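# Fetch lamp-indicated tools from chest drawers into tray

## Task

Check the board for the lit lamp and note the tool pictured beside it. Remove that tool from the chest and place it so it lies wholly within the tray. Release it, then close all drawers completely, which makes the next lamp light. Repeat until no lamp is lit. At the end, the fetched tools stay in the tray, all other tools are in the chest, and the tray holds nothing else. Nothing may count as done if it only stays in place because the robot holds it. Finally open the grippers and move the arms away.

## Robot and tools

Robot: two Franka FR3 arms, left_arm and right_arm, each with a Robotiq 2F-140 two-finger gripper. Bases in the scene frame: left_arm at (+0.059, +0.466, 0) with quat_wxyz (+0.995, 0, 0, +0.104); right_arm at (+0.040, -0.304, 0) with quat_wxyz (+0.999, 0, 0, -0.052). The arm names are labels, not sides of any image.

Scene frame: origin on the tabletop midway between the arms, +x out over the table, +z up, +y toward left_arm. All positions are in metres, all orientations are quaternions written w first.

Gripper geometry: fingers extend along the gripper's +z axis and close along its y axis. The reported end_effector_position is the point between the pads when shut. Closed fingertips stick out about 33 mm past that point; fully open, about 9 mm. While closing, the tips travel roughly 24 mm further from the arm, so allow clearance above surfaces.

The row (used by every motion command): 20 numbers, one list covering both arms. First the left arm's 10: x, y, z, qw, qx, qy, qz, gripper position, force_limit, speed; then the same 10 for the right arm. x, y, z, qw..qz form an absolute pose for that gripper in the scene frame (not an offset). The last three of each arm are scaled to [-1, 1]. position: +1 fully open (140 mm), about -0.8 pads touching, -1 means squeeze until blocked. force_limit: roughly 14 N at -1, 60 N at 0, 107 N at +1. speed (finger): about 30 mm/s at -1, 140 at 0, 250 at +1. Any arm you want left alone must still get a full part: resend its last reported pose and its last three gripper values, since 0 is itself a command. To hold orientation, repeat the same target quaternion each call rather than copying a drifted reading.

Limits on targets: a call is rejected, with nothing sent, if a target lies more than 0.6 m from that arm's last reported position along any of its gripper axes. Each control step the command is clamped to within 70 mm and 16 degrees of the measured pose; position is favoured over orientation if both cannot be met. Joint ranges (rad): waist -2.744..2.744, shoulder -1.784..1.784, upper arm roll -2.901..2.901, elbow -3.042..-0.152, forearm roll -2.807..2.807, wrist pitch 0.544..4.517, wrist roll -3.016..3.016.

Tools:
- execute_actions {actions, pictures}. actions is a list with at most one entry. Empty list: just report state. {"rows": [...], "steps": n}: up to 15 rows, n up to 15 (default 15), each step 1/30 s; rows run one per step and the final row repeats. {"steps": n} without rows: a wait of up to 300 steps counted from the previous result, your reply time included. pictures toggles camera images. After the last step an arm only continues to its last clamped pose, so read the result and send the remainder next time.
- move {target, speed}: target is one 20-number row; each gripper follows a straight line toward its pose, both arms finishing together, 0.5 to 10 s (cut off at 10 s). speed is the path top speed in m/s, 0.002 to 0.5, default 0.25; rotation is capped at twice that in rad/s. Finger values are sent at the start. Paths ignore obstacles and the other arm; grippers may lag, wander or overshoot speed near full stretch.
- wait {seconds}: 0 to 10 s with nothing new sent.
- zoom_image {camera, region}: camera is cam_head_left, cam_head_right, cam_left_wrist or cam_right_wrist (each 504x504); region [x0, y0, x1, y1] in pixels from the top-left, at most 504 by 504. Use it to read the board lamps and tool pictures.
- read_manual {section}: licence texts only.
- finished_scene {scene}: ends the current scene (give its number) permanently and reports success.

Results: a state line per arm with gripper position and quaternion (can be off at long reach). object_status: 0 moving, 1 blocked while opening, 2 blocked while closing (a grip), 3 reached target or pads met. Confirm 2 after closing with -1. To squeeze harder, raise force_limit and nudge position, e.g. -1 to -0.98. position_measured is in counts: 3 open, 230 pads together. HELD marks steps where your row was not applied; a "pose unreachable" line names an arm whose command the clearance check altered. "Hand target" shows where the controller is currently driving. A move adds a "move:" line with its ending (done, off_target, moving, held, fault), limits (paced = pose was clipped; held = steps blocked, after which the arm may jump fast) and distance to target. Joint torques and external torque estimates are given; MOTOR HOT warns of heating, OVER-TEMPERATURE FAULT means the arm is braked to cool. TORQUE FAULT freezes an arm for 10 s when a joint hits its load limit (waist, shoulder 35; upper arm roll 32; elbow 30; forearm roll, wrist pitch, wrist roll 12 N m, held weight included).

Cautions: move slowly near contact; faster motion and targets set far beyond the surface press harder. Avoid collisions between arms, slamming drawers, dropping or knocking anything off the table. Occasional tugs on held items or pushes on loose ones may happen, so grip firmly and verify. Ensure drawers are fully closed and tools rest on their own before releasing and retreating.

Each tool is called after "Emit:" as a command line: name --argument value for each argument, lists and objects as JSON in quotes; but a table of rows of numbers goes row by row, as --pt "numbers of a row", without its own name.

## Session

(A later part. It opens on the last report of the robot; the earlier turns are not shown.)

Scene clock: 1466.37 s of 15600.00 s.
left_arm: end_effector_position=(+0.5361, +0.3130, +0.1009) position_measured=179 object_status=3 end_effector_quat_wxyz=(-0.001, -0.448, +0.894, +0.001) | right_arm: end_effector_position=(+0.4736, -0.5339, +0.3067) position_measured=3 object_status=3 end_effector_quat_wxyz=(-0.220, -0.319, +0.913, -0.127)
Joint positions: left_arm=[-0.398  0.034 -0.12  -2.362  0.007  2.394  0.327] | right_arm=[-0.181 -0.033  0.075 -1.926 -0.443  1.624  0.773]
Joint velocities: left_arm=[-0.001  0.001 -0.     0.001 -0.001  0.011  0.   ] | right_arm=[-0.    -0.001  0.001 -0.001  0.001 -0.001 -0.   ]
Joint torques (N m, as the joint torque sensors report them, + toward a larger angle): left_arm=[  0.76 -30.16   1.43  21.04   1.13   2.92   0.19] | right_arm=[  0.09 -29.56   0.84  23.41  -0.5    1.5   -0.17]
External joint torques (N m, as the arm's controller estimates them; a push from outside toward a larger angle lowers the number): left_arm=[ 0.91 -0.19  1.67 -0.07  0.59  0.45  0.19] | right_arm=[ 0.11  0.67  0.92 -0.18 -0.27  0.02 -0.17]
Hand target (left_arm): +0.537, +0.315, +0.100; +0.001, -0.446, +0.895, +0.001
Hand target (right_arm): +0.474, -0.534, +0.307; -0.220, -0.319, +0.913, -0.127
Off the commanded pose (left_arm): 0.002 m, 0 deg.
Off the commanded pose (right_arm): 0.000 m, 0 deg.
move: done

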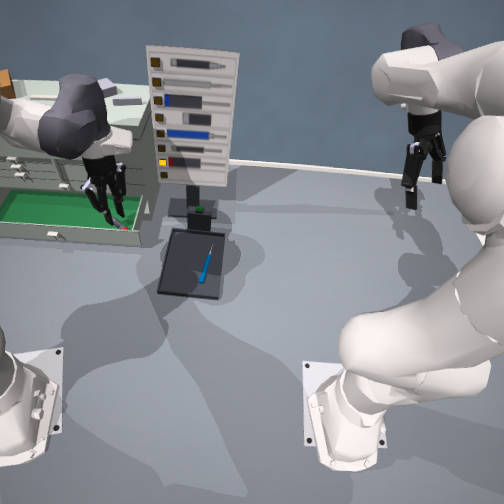

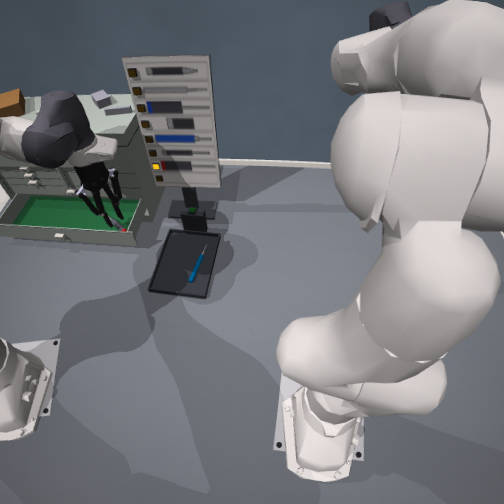

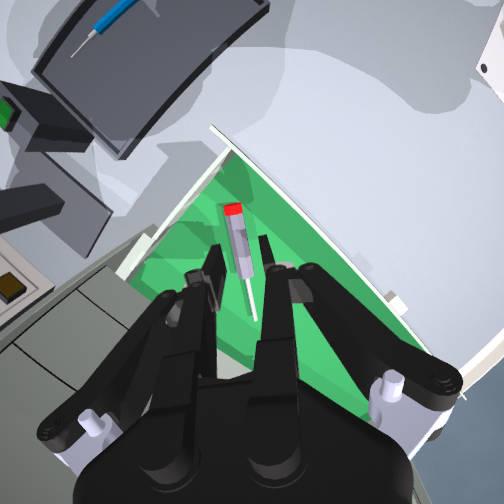

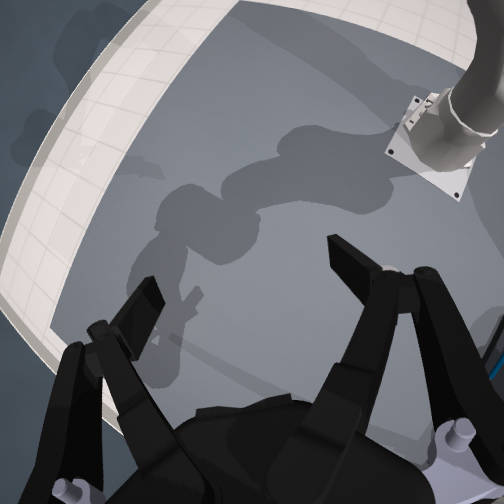

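Aligned. Descend (vertical: contact ≈0.071).

Emit:
move --target '[0.537,0.314,0.072,0,0.4462,-0.8949,0,-0.4,0,0,0.4736,-0.5339,0.3067,-0.220,-0.319,0.913,-0.127,1,0,0]' --speed 0.03

Emit:
move --target '[0.537,0.314,0.072,0,0.4462,-0.8949,0,-1,0,-0.5,0.4736,-0.5339,0.3067,-0.220,-0.319,0.913,-0.127,1,0,0]' --speed 0.03

Emit:
move --target '[0.52,0.30,0.155,0,0.4462,-0.8949,0,-1,0,-0.5,0.4736,-0.5339,0.3067,-0.220,-0.319,0.913,-0.127,1,0,0]' --speed 0.07

Scene clock: 1477.30 s of 15600.00 s.
left_arm: end_effector_position=(+0.5360, +0.3132, +0.0728) position_measured=179 object_status=3 end_effector_quat_wxyz=(-0.001, -0.445, +0.896, +0.001) | right_arm: end_effector_position=(+0.4736, -0.5339, +0.3067) position_measured=3 object_status=3 end_effector_quat_wxyz=(-0.220, -0.319, +0.913, -0.127)
Joint positions: left_arm=[-0.398  0.09  -0.119 -2.379  0.017  2.465  0.327] | right_arm=[-0.181 -0.033  0.075 -1.926 -0.443  1.624  0.773]
Joint velocities: left_arm=[ 0.001 -0.001  0.001 -0.     0.001  0.019  0.001] | right_arm=[ 0.001 -0.001 -0.    -0.     0.001  0.    -0.   ]
Joint torques (N m, as the joint torque sensors report them, + toward a larger angle): left_arm=[  0.63 -31.07   1.39  19.68   1.15   2.8   -0.2 ] | right_arm=[ -0.08 -29.41   1.12  23.48  -0.53   1.49  -0.16]
External joint torques (N m, as the arm's controller estimates them; a push from outside toward a larger angle lowers the number): left_arm=[ 0.66 -0.06  1.65 -0.55  0.65  0.34 -0.2 ] | right_arm=[-0.17  0.79  1.1  -0.14 -0.31 -0.01 -0.17]
Hand target (left_arm): +0.537, +0.314, +0.072; +0.000, -0.446, +0.895, +0.001
Hand target (right_arm): +0.474, -0.534, +0.307; -0.220, -0.319, +0.913, -0.127
Off the commanded pose (left_arm): 0.002 m, 0 deg.
Off the commanded pose (right_arm): 0.000 m, 0 deg.
After step 90, 6.70 s passed at rest.
move: done

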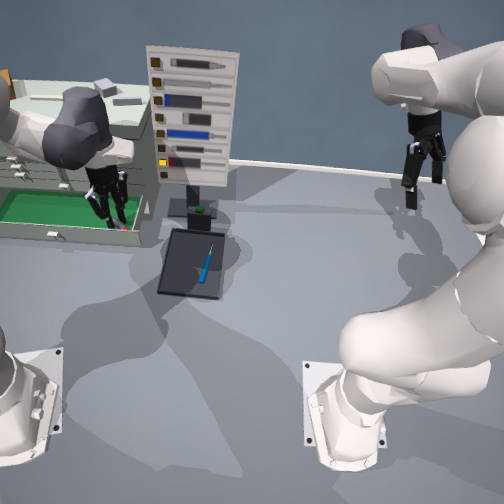

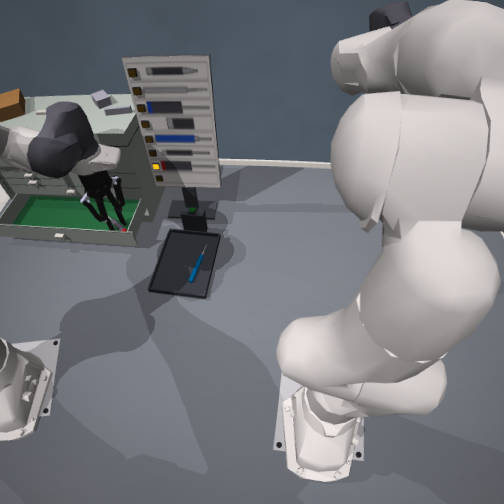

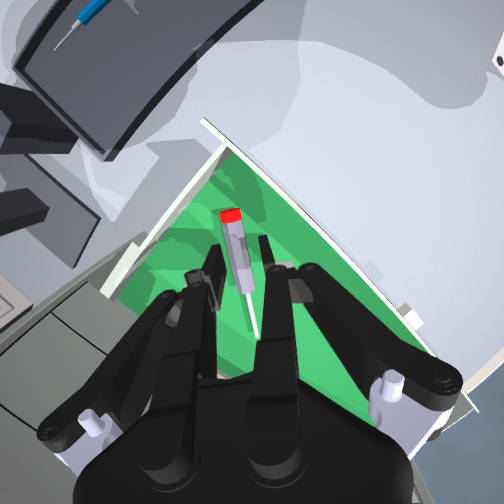

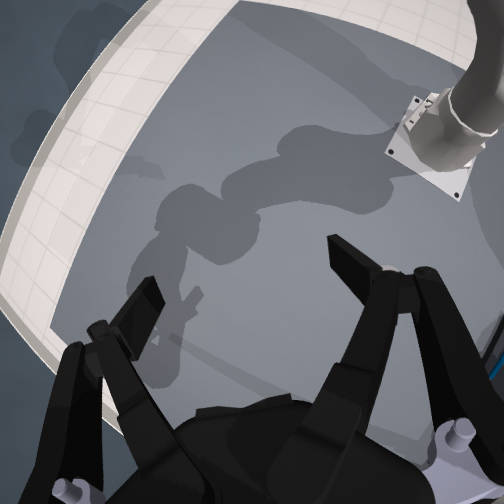

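Scene clock: 1478.00 s of 15600.00 s.
left_arm: end_effector_position=(+0.5368, +0.3129, +0.0730) position_measured=211 object_status=2 end_effector_quat_wxyz=(-0.000, -0.445, +0.896, +0.000) | right_arm: end_effector_position=(+0.4736, -0.5339, +0.3067) position_measured=3 object_status=3 end_effector_quat_wxyz=(-0.220, -0.319, +0.913, -0.127)
Joint positions: left_arm=[-0.398  0.09  -0.119 -2.379  0.017  2.468  0.327] | right_arm=[-0.181 -0.033  0.075 -1.926 -0.443  1.624  0.773]
Joint velocities: left_arm=[ 0.    -0.    -0.    -0.    -0.002  0.002  0.002] | right_arm=[-0.    -0.001 -0.    -0.001  0.001 -0.    -0.   ]
Joint torques (N m, as the joint torque sensors report them, + toward a larger angle): left_arm=[  0.44 -31.14   1.31  20.51   0.6    2.98  -0.08] | right_arm=[ -0.31 -29.56   1.07  23.72  -0.53   1.44  -0.09]
External joint torques (N m, as the arm's controller estimates them; a push from outside toward a larger angle lowers the number): left_arm=[ 0.32 -0.21  1.43  0.32  0.12  0.52 -0.08] | right_arm=[-0.36  0.66  1.1   0.13 -0.31 -0.05 -0.09]
Hand target (left_arm): +0.537, +0.314, +0.072; -0.000, -0.446, +0.895, -0.000
Hand target (right_arm): +0.474, -0.534, +0.307; -0.220, -0.319, +0.913, -0.127
Off the commanded pose (left_arm): 0.001 m, 0 deg.
Off the commanded pose (right_arm): 0.000 m, 0 deg.
move: done

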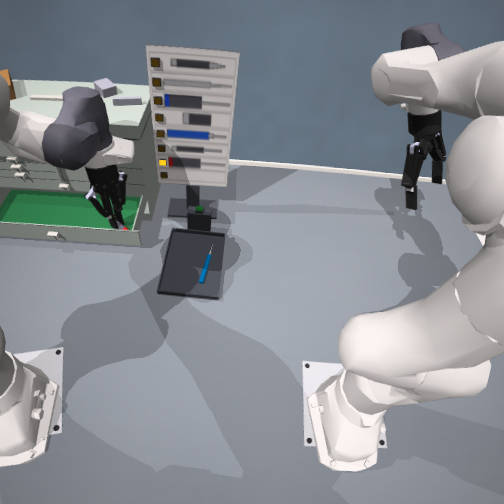

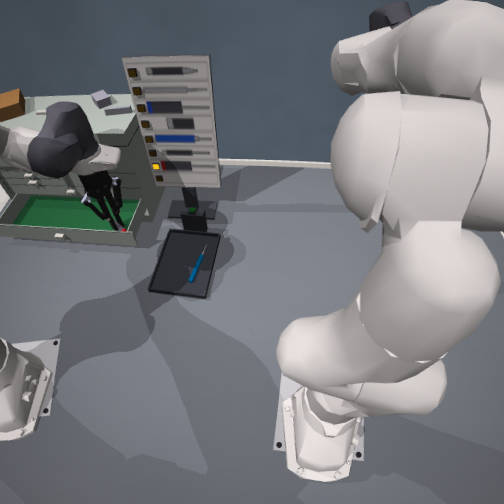

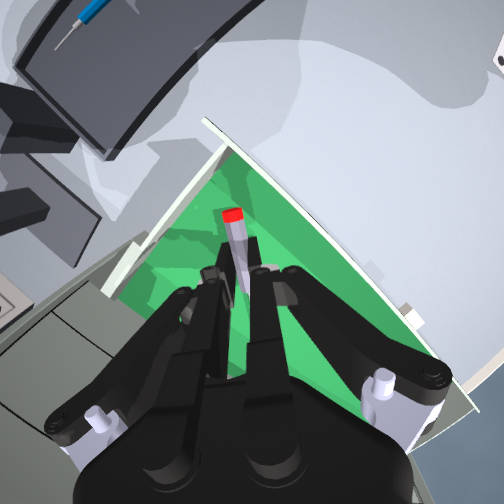

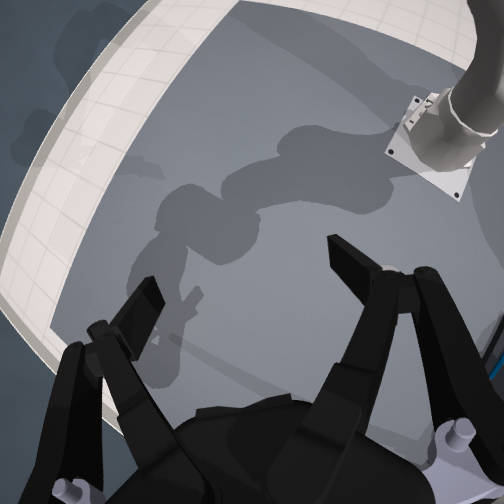

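Scene clock: 1479.73 s of 15600.00 s.
left_arm: end_effector_position=(+0.5210, +0.3007, +0.1538) position_measured=211 object_status=2 end_effector_quat_wxyz=(-0.000, -0.444, +0.896, -0.002) | right_arm: end_effector_position=(+0.4736, -0.5339, +0.3067) position_measured=3 object_status=3 end_effector_quat_wxyz=(-0.220, -0.319, +0.913, -0.127)
Joint positions: left_arm=[-0.408 -0.088 -0.141 -2.353 -0.019  2.269  0.321] | right_arm=[-0.181 -0.033  0.075 -1.926 -0.443  1.624  0.773]
Joint velocities: left_arm=[-0.     0.001 -0.    -0.001 -0.    -0.01  -0.002] | right_arm=[ 0.001  0.    -0.001 -0.     0.001  0.    -0.002]
Joint torques (N m, as the joint torque sensors report them, + toward a larger angle): left_arm=[ -1.12 -28.31  -0.12  24.22   0.1    2.25  -0.13] | right_arm=[ -0.42 -29.28   1.    23.44  -0.52   1.48  -0.14]
External joint torques (N m, as the arm's controller estimates them; a push from outside toward a larger angle lowers the number): left_arm=[-1.18 -1.31 -0.46  1.77 -0.51 -0.23 -0.13] | right_arm=[-0.39  0.89  1.11 -0.17 -0.29 -0.01 -0.14]
Hand target (left_arm): +0.520, +0.299, +0.155; -0.001, -0.446, +0.895, -0.002
Hand target (right_arm): +0.474, -0.534, +0.307; -0.220, -0.319, +0.913, -0.127
Off the commanded pose (left_arm): 0.002 m, 0 deg.
Off the commanded pose (right_arm): 0.000 m, 0 deg.
move: done

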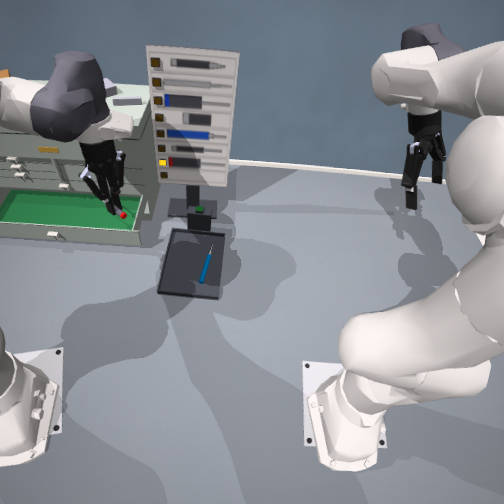

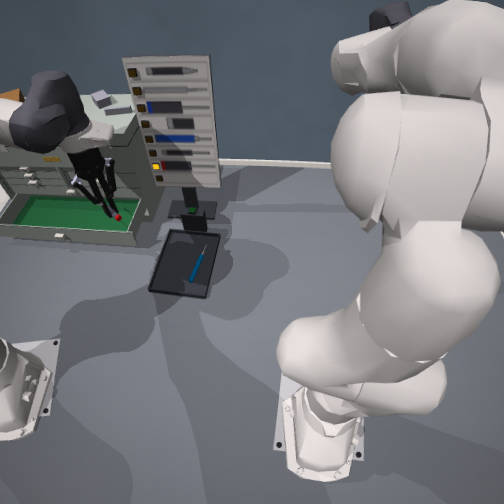

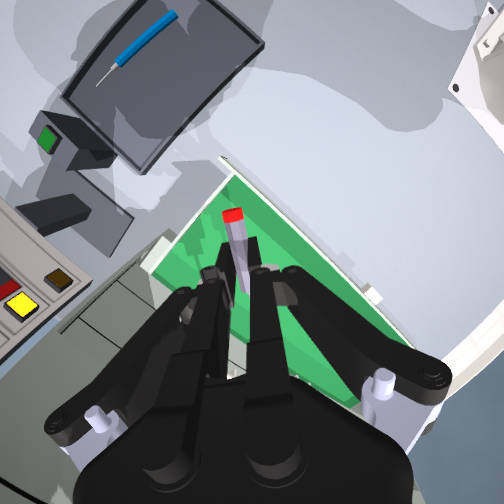

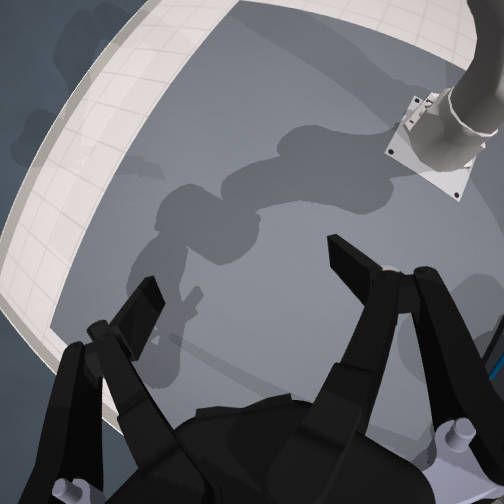

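Emit:
move --target '[0.40,0.092,0.15,0,-0.06,-0.9982,0,-1,0,-0.5,0.4736,-0.5339,0.3067,-0.220,-0.319,0.913,-0.127,1,0,0]' --speed 0.2

Emit:
move --target '[0.40,0.092,0.065,0,-0.06,-0.9982,0,-1,0,-0.5,0.4736,-0.5339,0.3067,-0.220,-0.319,0.913,-0.127,1,0,0]' --speed 0.08

Scene clock: 1492.87 s of 15600.00 s.
left_arm: end_effector_position=(+0.4032, +0.0972, +0.1498) position_measured=211 object_status=2 end_effector_quat_wxyz=(+0.002, +0.052, +0.999, +0.006) | right_arm: end_effector_position=(+0.4736, -0.5339, +0.3067) position_measured=3 object_status=3 end_effector_quat_wxyz=(-0.220, -0.319, +0.913, -0.127)
Joint positions: left_arm=[-0.702 -0.038 -0.329 -2.303 -0.002  2.262  0.853] | right_arm=[-0.181 -0.033  0.075 -1.926 -0.443  1.624  0.773]
Joint velocities: left_arm=[ 0.001  0.     0.001  0.001 -0.001 -0.001  0.03 ] | right_arm=[-0.001 -0.001  0.001 -0.001  0.001  0.001  0.   ]
Joint torques (N m, as the joint torque sensors report them, + toward a larger angle): left_arm=[ -0.72 -27.84   1.03  24.67   0.96   2.07   0.32] | right_arm=[ -0.14 -29.59   1.12  23.79  -0.52   1.49  -0.09]
External joint torques (N m, as the arm's controller estimates them; a push from outside toward a larger angle lowers the number): left_arm=[-0.73 -0.27  0.7   2.26  0.35 -0.36  0.32] | right_arm=[-0.13  0.56  1.2   0.22 -0.29  0.01 -0.1 ]
Hand target (left_arm): +0.403, +0.097, +0.150; +0.002, +0.060, +0.998, +0.006
Hand target (right_arm): +0.474, -0.534, +0.307; -0.220, -0.319, +0.913, -0.127
Off the commanded pose (left_arm): 0.006 m, 1 deg.
Off the commanded pose (right_arm): 0.000 m, 0 deg.
After step 90, 6.87 s passed at rest.
move: off_target (left_arm)

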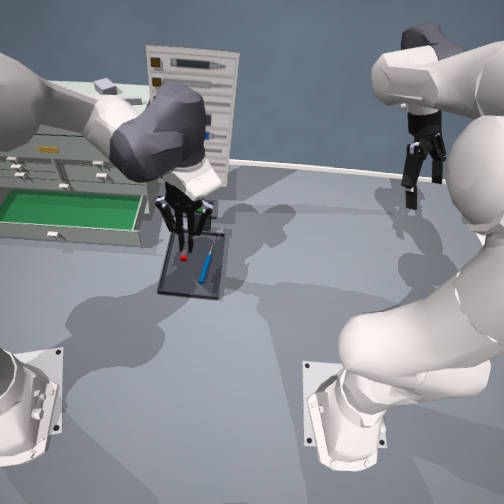

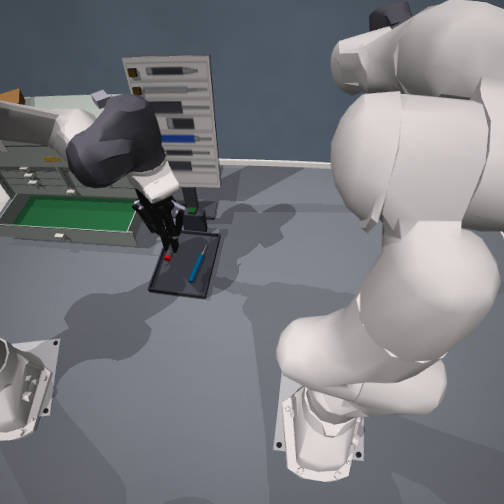

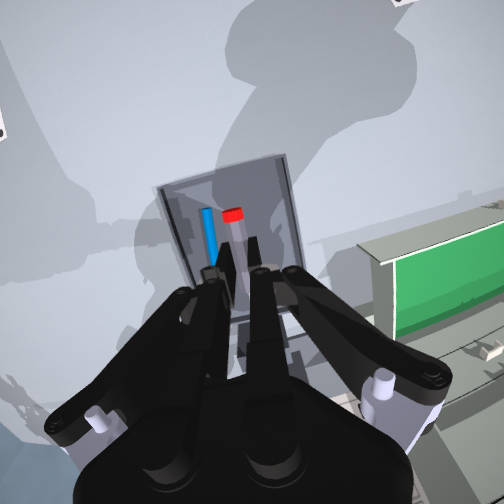

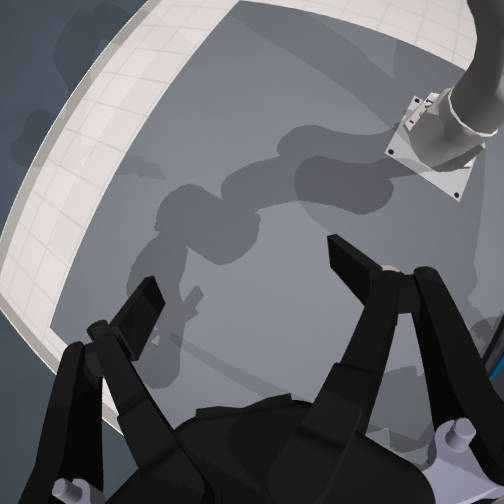

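Scene clock: 1494.47 s of 15600.00 s.
left_arm: end_effector_position=(+0.4005, +0.0942, +0.0655) position_measured=211 object_status=2 end_effector_quat_wxyz=(-0.000, +0.062, +0.998, +0.003) | right_arm: end_effector_position=(+0.4736, -0.5339, +0.3067) position_measured=3 object_status=3 end_effector_quat_wxyz=(-0.220, -0.319, +0.913, -0.127)
Joint positions: left_arm=[-0.705  0.122 -0.329 -2.367  0.07   2.477  0.815] | right_arm=[-0.181 -0.033  0.075 -1.926 -0.443  1.624  0.773]
Joint velocities: left_arm=[ 0.    -0.    -0.001  0.002  0.002  0.009 -0.011] | right_arm=[-0.     0.002 -0.    -0.001  0.001  0.001 -0.001]
Joint torques (N m, as the joint torque sensors report them, + toward a larger angle): left_arm=[ -0.92 -30.7   -0.16  20.58   1.05   3.06  -0.35] | right_arm=[ -0.11 -29.83   0.86  24.12  -0.51   1.46  -0.14]
External joint torques (N m, as the arm's controller estimates them; a push from outside toward a larger angle lowers the number): left_arm=[-0.95 -0.08  0.87  0.48  0.56  0.62 -0.35] | right_arm=[-0.12  0.2   0.92  0.61 -0.29 -0.03 -0.15]
Hand target (left_arm): +0.401, +0.093, +0.065; +0.001, +0.060, +0.998, +0.002
Hand target (right_arm): +0.474, -0.534, +0.307; -0.220, -0.319, +0.913, -0.127
Off the commanded pose (left_arm): 0.002 m, 0 deg.
Off the commanded pose (right_arm): 0.000 m, 0 deg.
move: done

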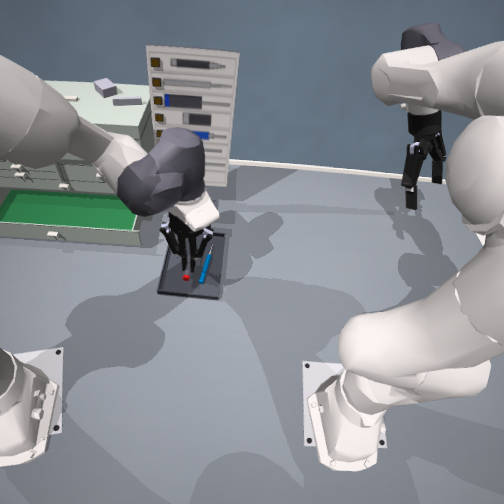

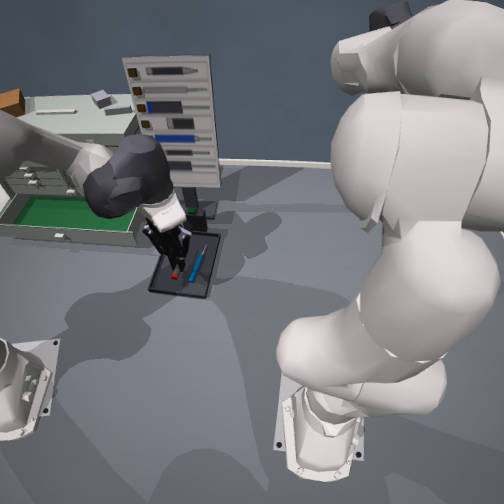

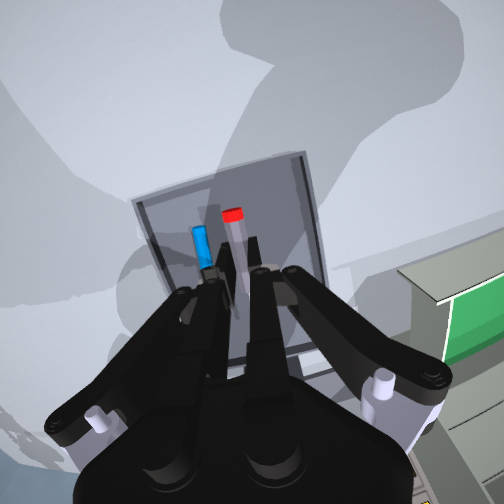

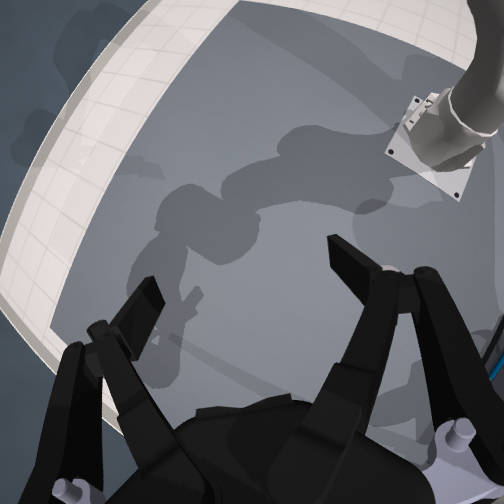

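Emit:
move --target '[0.392,0.095,0.040,0,-0.06,-0.9982,0,-1,0,-0.5,0.4736,-0.5339,0.3067,-0.220,-0.319,0.913,-0.127,1,0,0]' --speed 0.025

Emit:
move --target '[0.392,0.095,0.040,0,-0.06,-0.9982,0,-0.5,0,-0.5,0.4736,-0.5339,0.3067,-0.220,-0.319,0.913,-0.127,1,0,0]' --speed 0.025

Emit:
move --target '[0.392,0.095,0.13,0,-0.06,-0.9982,0,-0.5,0,-0.5,0.4736,-0.5339,0.3067,-0.220,-0.319,0.913,-0.127,1,0,0]' --speed 0.1

Emit:
move --target '[0.40,0.28,0.15,0,0.7071,-0.7071,0,-0.3,0,0,0.4736,-0.5339,0.3067,-0.220,-0.319,0.913,-0.127,1,0,0]' --speed 0.3

Emit:
move --target '[0.425,0.477,0.09,0,0.9962,0,0.0872,-0.3,0,0,0.4736,-0.5339,0.3067,-0.220,-0.319,0.913,-0.127,1,0,0]' --speed 0.3

Scene clock: 1511.00 s of 15600.00 s.
left_arm: end_effector_position=(+0.3924, +0.0964, +0.0406) position_measured=211 object_status=2 end_effector_quat_wxyz=(-0.001, +0.062, +0.998, +0.001) | right_arm: end_effector_position=(+0.4736, -0.5339, +0.3067) position_measured=3 object_status=3 end_effector_quat_wxyz=(-0.220, -0.319, +0.913, -0.127)
Joint positions: left_arm=[-0.708  0.161 -0.329 -2.4    0.094  2.546  0.791] | right_arm=[-0.181 -0.033  0.075 -1.926 -0.443  1.624  0.773]
Joint velocities: left_arm=[-0.001  0.     0.001  0.001  0.005  0.017 -0.012] | right_arm=[-0.     0.001 -0.001 -0.001 -0.    -0.    -0.   ]
Joint torques (N m, as the joint torque sensors report them, + toward a larger angle): left_arm=[ -1.39 -31.44   0.13  18.45   1.1    2.92  -0.25] | right_arm=[ -0.42 -29.66   0.89  23.74  -0.54   1.49  -0.16]
External joint torques (N m, as the arm's controller estimates them; a push from outside toward a larger angle lowers the number): left_arm=[-1.36 -0.54  1.54 -0.66  0.65  0.48 -0.25] | right_arm=[-0.33  0.4   1.05  0.2  -0.31  0.01 -0.17]
Hand target (left_arm): +0.392, +0.095, +0.040; +0.000, +0.060, +0.998, +0.001
Hand target (right_arm): +0.474, -0.534, +0.307; -0.220, -0.319, +0.913, -0.127
Off the commanded pose (left_arm): 0.002 m, 0 deg.
Off the commanded pose (right_arm): 0.000 m, 0 deg.
After step 90, 12.20 s passed at rest.
move: done

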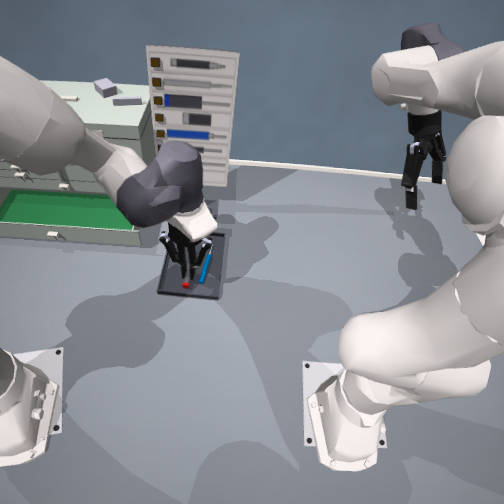

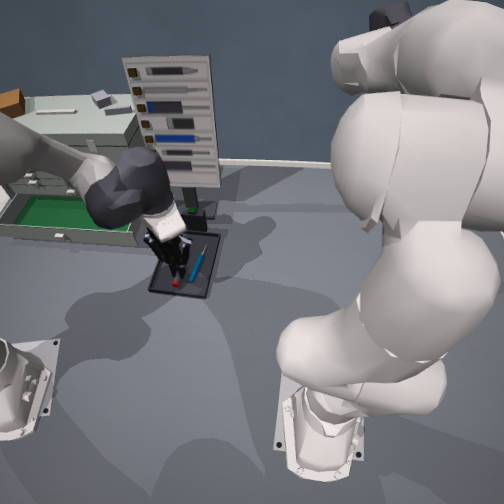

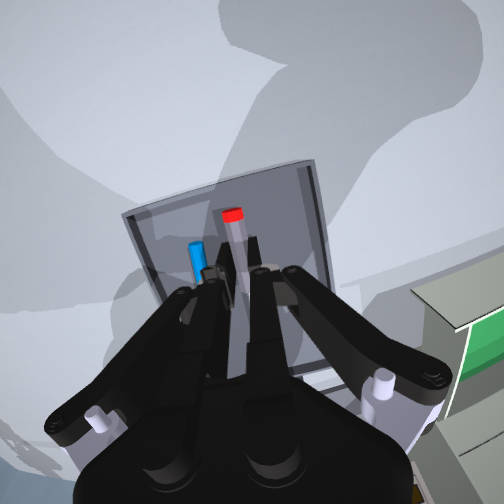

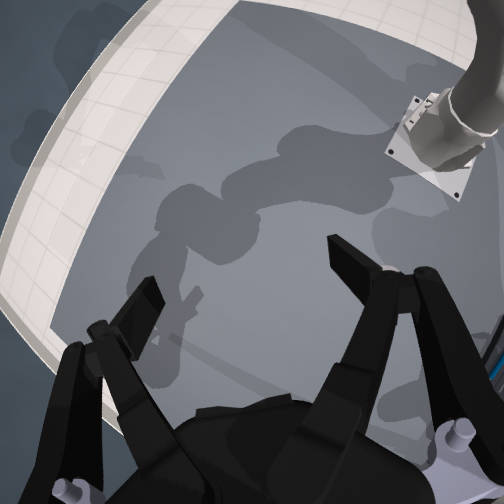

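Scene clock: 1511.70 s of 15600.00 s.
left_arm: end_effector_position=(+0.3931, +0.0956, +0.0409) position_measured=192 object_status=3 end_effector_quat_wxyz=(-0.000, +0.061, +0.998, +0.000) | right_arm: end_effector_position=(+0.4736, -0.5339, +0.3067) position_measured=3 object_status=3 end_effector_quat_wxyz=(-0.220, -0.319, +0.913, -0.127)
Joint positions: left_arm=[-0.708  0.161 -0.329 -2.4    0.094  2.55   0.789] | right_arm=[-0.181 -0.033  0.075 -1.926 -0.443  1.624  0.773]
Joint velocities: left_arm=[-0.001 -0.001  0.001  0.002  0.     0.003 -0.003] | right_arm=[ 0.     0.001 -0.002 -0.001 -0.001 -0.     0.001]
Joint torques (N m, as the joint torque sensors report them, + toward a larger angle): left_arm=[ -0.65 -30.33  -0.8   18.97   0.69   2.96  -0.15] | right_arm=[ -0.26 -29.71   0.58  23.67  -0.52   1.46  -0.15]
External joint torques (N m, as the arm's controller estimates them; a push from outside toward a larger angle lowers the number): left_arm=[-0.68  0.66  0.56 -0.22  0.25  0.5  -0.15] | right_arm=[-0.24  0.39  0.67  0.12 -0.3  -0.02 -0.16]
Hand target (left_arm): +0.392, +0.095, +0.040; -0.000, +0.060, +0.998, +0.000
Hand target (right_arm): +0.474, -0.534, +0.307; -0.220, -0.319, +0.913, -0.127
Off the commanded pose (left_arm): 0.001 m, 0 deg.
Off the commanded pose (right_arm): 0.000 m, 0 deg.
move: done

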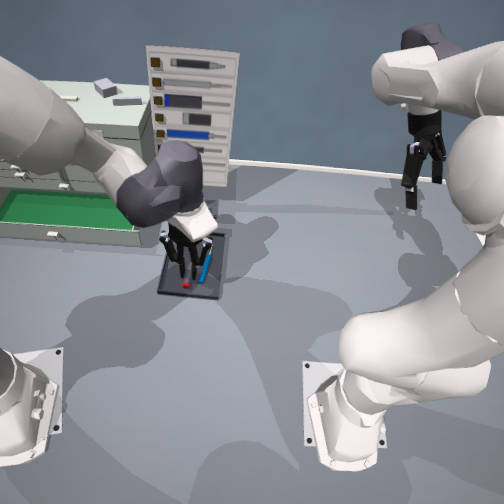

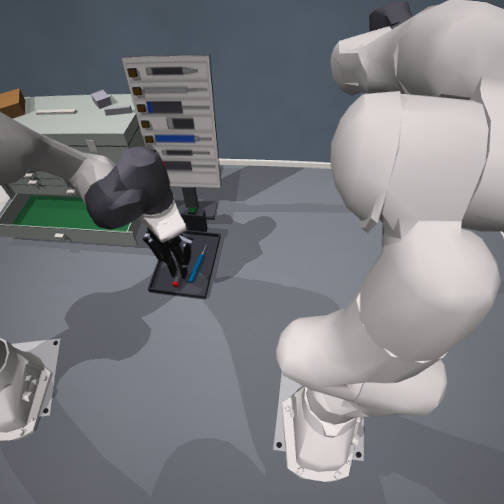

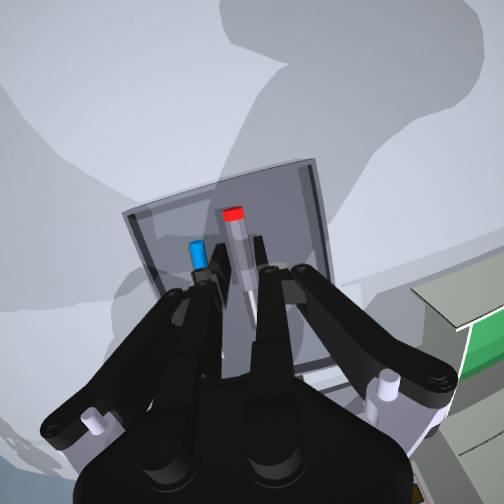

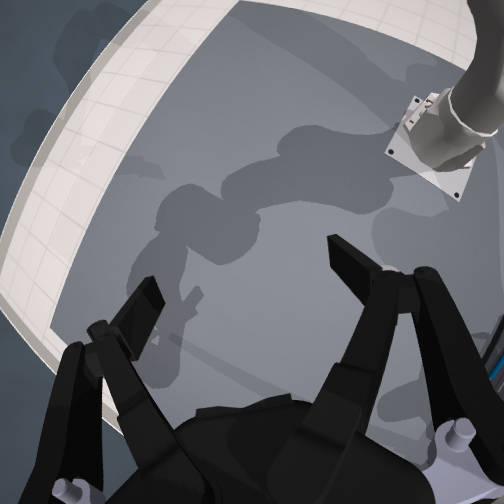

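Scene clock: 1513.17 s of 15600.00 s.
left_arm: end_effector_position=(+0.3917, +0.0932, +0.1294) position_measured=192 object_status=3 end_effector_quat_wxyz=(-0.000, +0.058, +0.998, -0.003) | right_arm: end_effector_position=(+0.4736, -0.5339, +0.3067) position_measured=3 object_status=3 end_effector_quat_wxyz=(-0.220, -0.319, +0.913, -0.127)
Joint positions: left_arm=[-0.706 -0.026 -0.341 -2.351 -0.018  2.33   0.859] | right_arm=[-0.181 -0.033  0.075 -1.926 -0.443  1.624  0.773]
Joint velocities: left_arm=[-0.     0.002  0.    -0.001 -0.001 -0.009  0.011] | right_arm=[-0.    -0.001  0.     0.    -0.    -0.    -0.001]
Joint torques (N m, as the joint torque sensors report them, + toward a larger angle): left_arm=[  0.08 -28.51   1.4   23.25   0.08   1.96   0.27] | right_arm=[  0.08 -29.46   0.61  23.52  -0.51   1.51  -0.16]
External joint torques (N m, as the arm's controller estimates them; a push from outside toward a larger angle lowers the number): left_arm=[ 0.03 -1.24  1.11  1.45 -0.5  -0.49  0.27] | right_arm=[ 0.04  0.8   0.65 -0.15 -0.28  0.01 -0.17]
Hand target (left_arm): +0.391, +0.093, +0.130; -0.002, +0.060, +0.998, -0.003
Hand target (right_arm): +0.474, -0.534, +0.307; -0.220, -0.319, +0.913, -0.127
Off the commanded pose (left_arm): 0.002 m, 0 deg.
Off the commanded pose (right_arm): 0.000 m, 0 deg.
move: done

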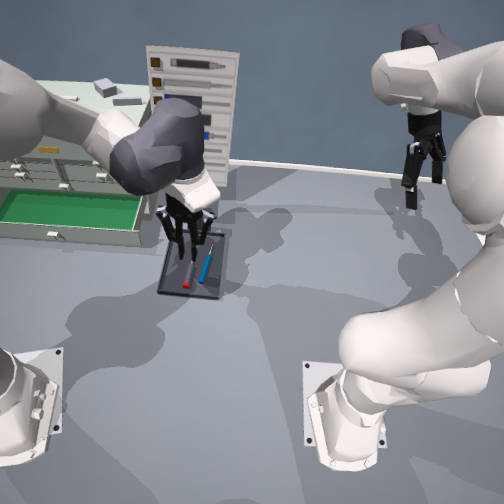

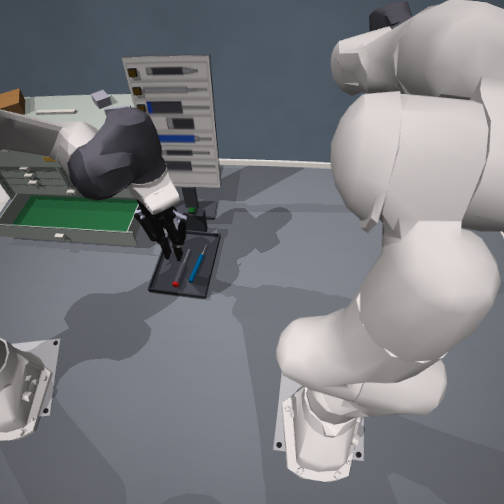

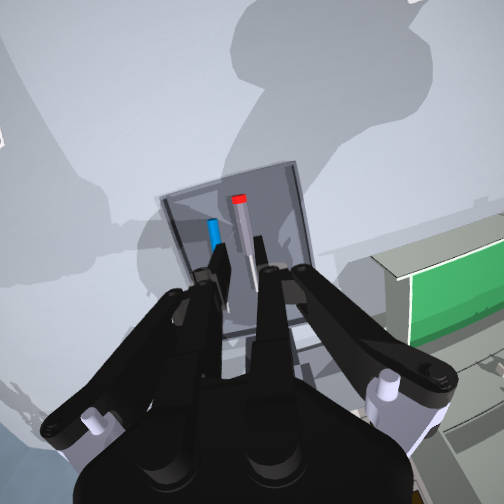

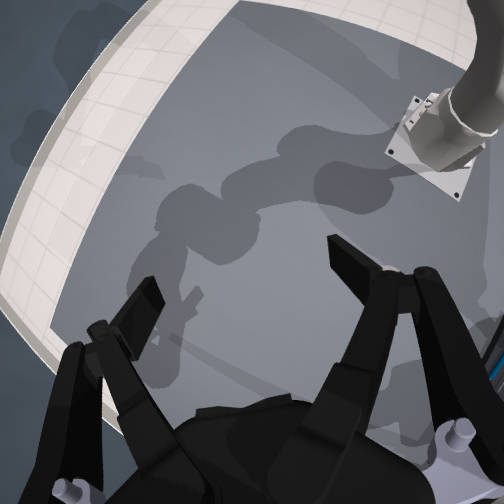

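Scene clock: 1516.83 s of 15600.00 s.
left_arm: end_effector_position=(+0.3984, +0.2744, +0.1503) position_measured=167 object_status=3 end_effector_quat_wxyz=(-0.006, -0.702, +0.712, -0.006) | right_arm: end_effector_position=(+0.4736, -0.5339, +0.3067) position_measured=3 object_status=3 end_effector_quat_wxyz=(-0.220, -0.319, +0.913, -0.127)
Joint positions: left_arm=[-0.244 -0.438 -0.475 -2.668 -0.275  2.262 -0.281] | right_arm=[-0.181 -0.033  0.075 -1.926 -0.443  1.624  0.773]
Joint velocities: left_arm=[-0.     0.     0.001  0.001 -0.001 -0.001 -0.028] | right_arm=[-0.    -0.     0.    -0.     0.001 -0.001 -0.001]
Joint torques (N m, as the joint torque sensors report them, + toward a larger angle): left_arm=[  1.5  -14.47   4.14  23.     0.11   2.2   -0.21] | right_arm=[  0.1  -29.49   0.59  23.64  -0.52   1.51  -0.14]
External joint torques (N m, as the arm's controller estimates them; a push from outside toward a larger angle lowers the number): left_arm=[ 1.45 -1.25 -0.21  1.08 -0.51 -0.33 -0.21] | right_arm=[ 0.16  0.66  0.72  0.04 -0.29  0.02 -0.15]
Hand target (left_arm): +0.398, +0.275, +0.150; +0.007, +0.707, -0.707, +0.005
Hand target (right_arm): +0.474, -0.534, +0.307; -0.220, -0.319, +0.913, -0.127
Off the commanded pose (left_arm): 0.006 m, 1 deg.
Off the commanded pose (right_arm): 0.000 m, 0 deg.
move: off_target (left_arm)

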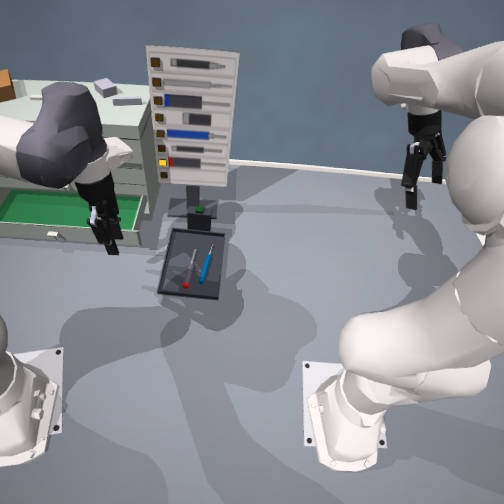

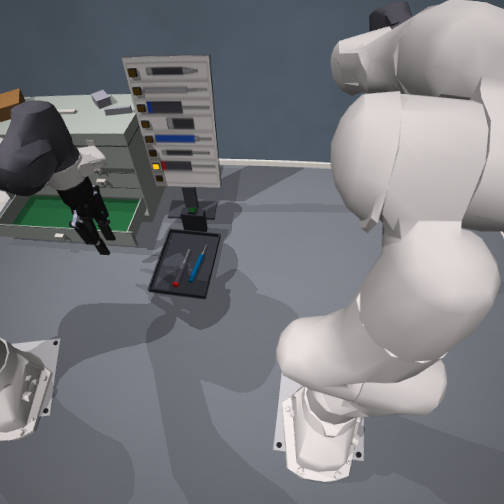

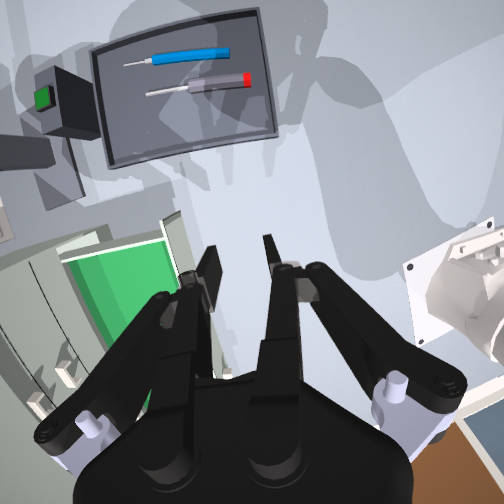

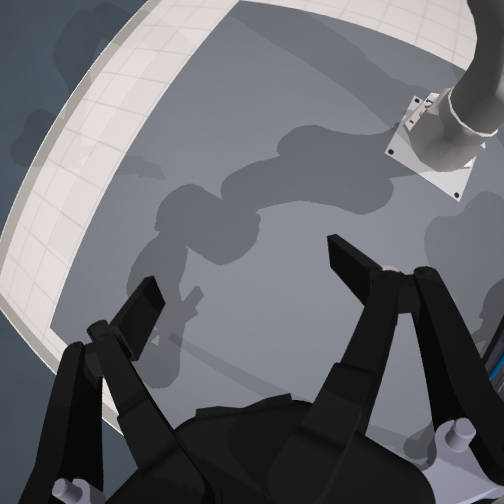

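Scene clock: 1520.30 s of 15600.00 s.
left_arm: end_effector_position=(+0.4246, +0.4720, +0.0886) position_measured=167 object_status=3 end_effector_quat_wxyz=(+0.007, +0.996, -0.006, +0.090) | right_arm: end_effector_position=(+0.4736, -0.5339, +0.3067) position_measured=3 object_status=3 end_effector_quat_wxyz=(-0.220, -0.319, +0.913, -0.127)
Joint positions: left_arm=[ 0.387 -0.553 -0.727 -2.944 -0.721  2.585 -1.037] | right_arm=[-0.181 -0.033  0.075 -1.926 -0.443  1.624  0.773]
Joint velocities: left_arm=[ 0.003 -0.001 -0.004  0.    -0.004 -0.001 -0.023] | right_arm=[ 0.001  0.001 -0.    -0.001  0.    -0.001  0.001]
Joint torques (N m, as the joint torque sensors report them, + toward a larger angle): left_arm=[ 1.12 -7.94  7.02 19.68  0.12  3.23 -0.07] | right_arm=[ -0.35 -29.78   0.75  23.38  -0.51   1.53  -0.11]
External joint torques (N m, as the arm's controller estimates them; a push from outside toward a larger angle lowers the number): left_arm=[ 1.11 -1.61  1.13  1.71 -0.52  0.4  -0.08] | right_arm=[-0.39  0.35  0.78 -0.19 -0.29  0.04 -0.12]
Hand target (left_arm): +0.426, +0.473, +0.090; +0.007, +0.996, +0.001, +0.092
Hand target (right_arm): +0.474, -0.534, +0.307; -0.220, -0.319, +0.913, -0.127
Off the commanded pose (left_arm): 0.005 m, 1 deg.
Off the commanded pose (right_arm): 0.000 m, 0 deg.
move: off_target (left_arm)

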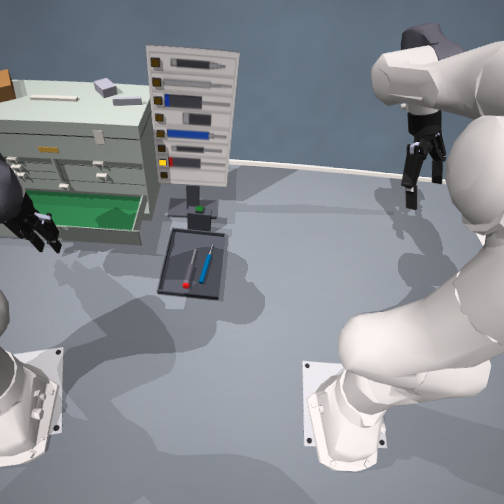

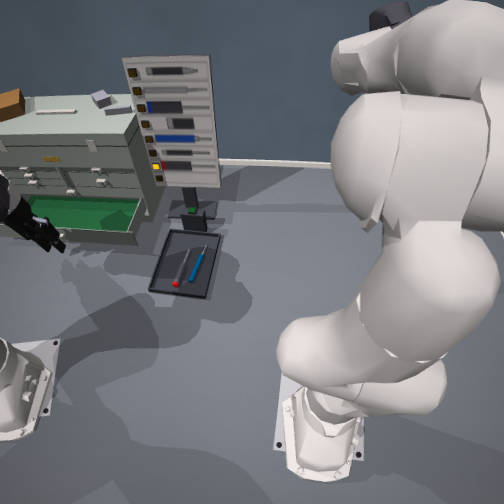

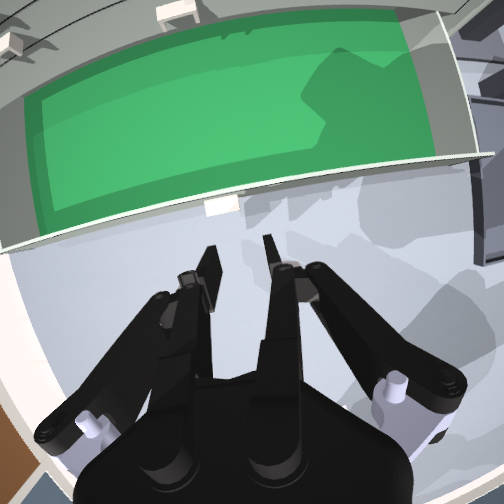

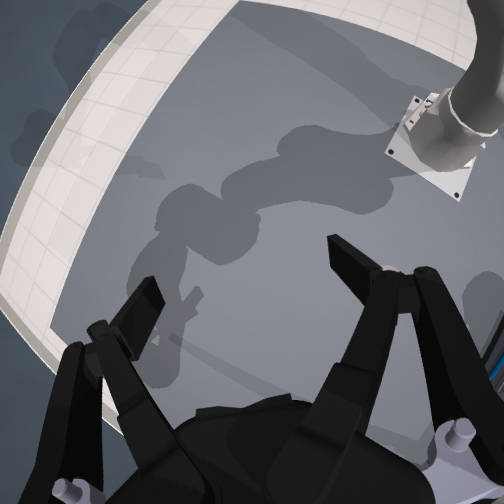

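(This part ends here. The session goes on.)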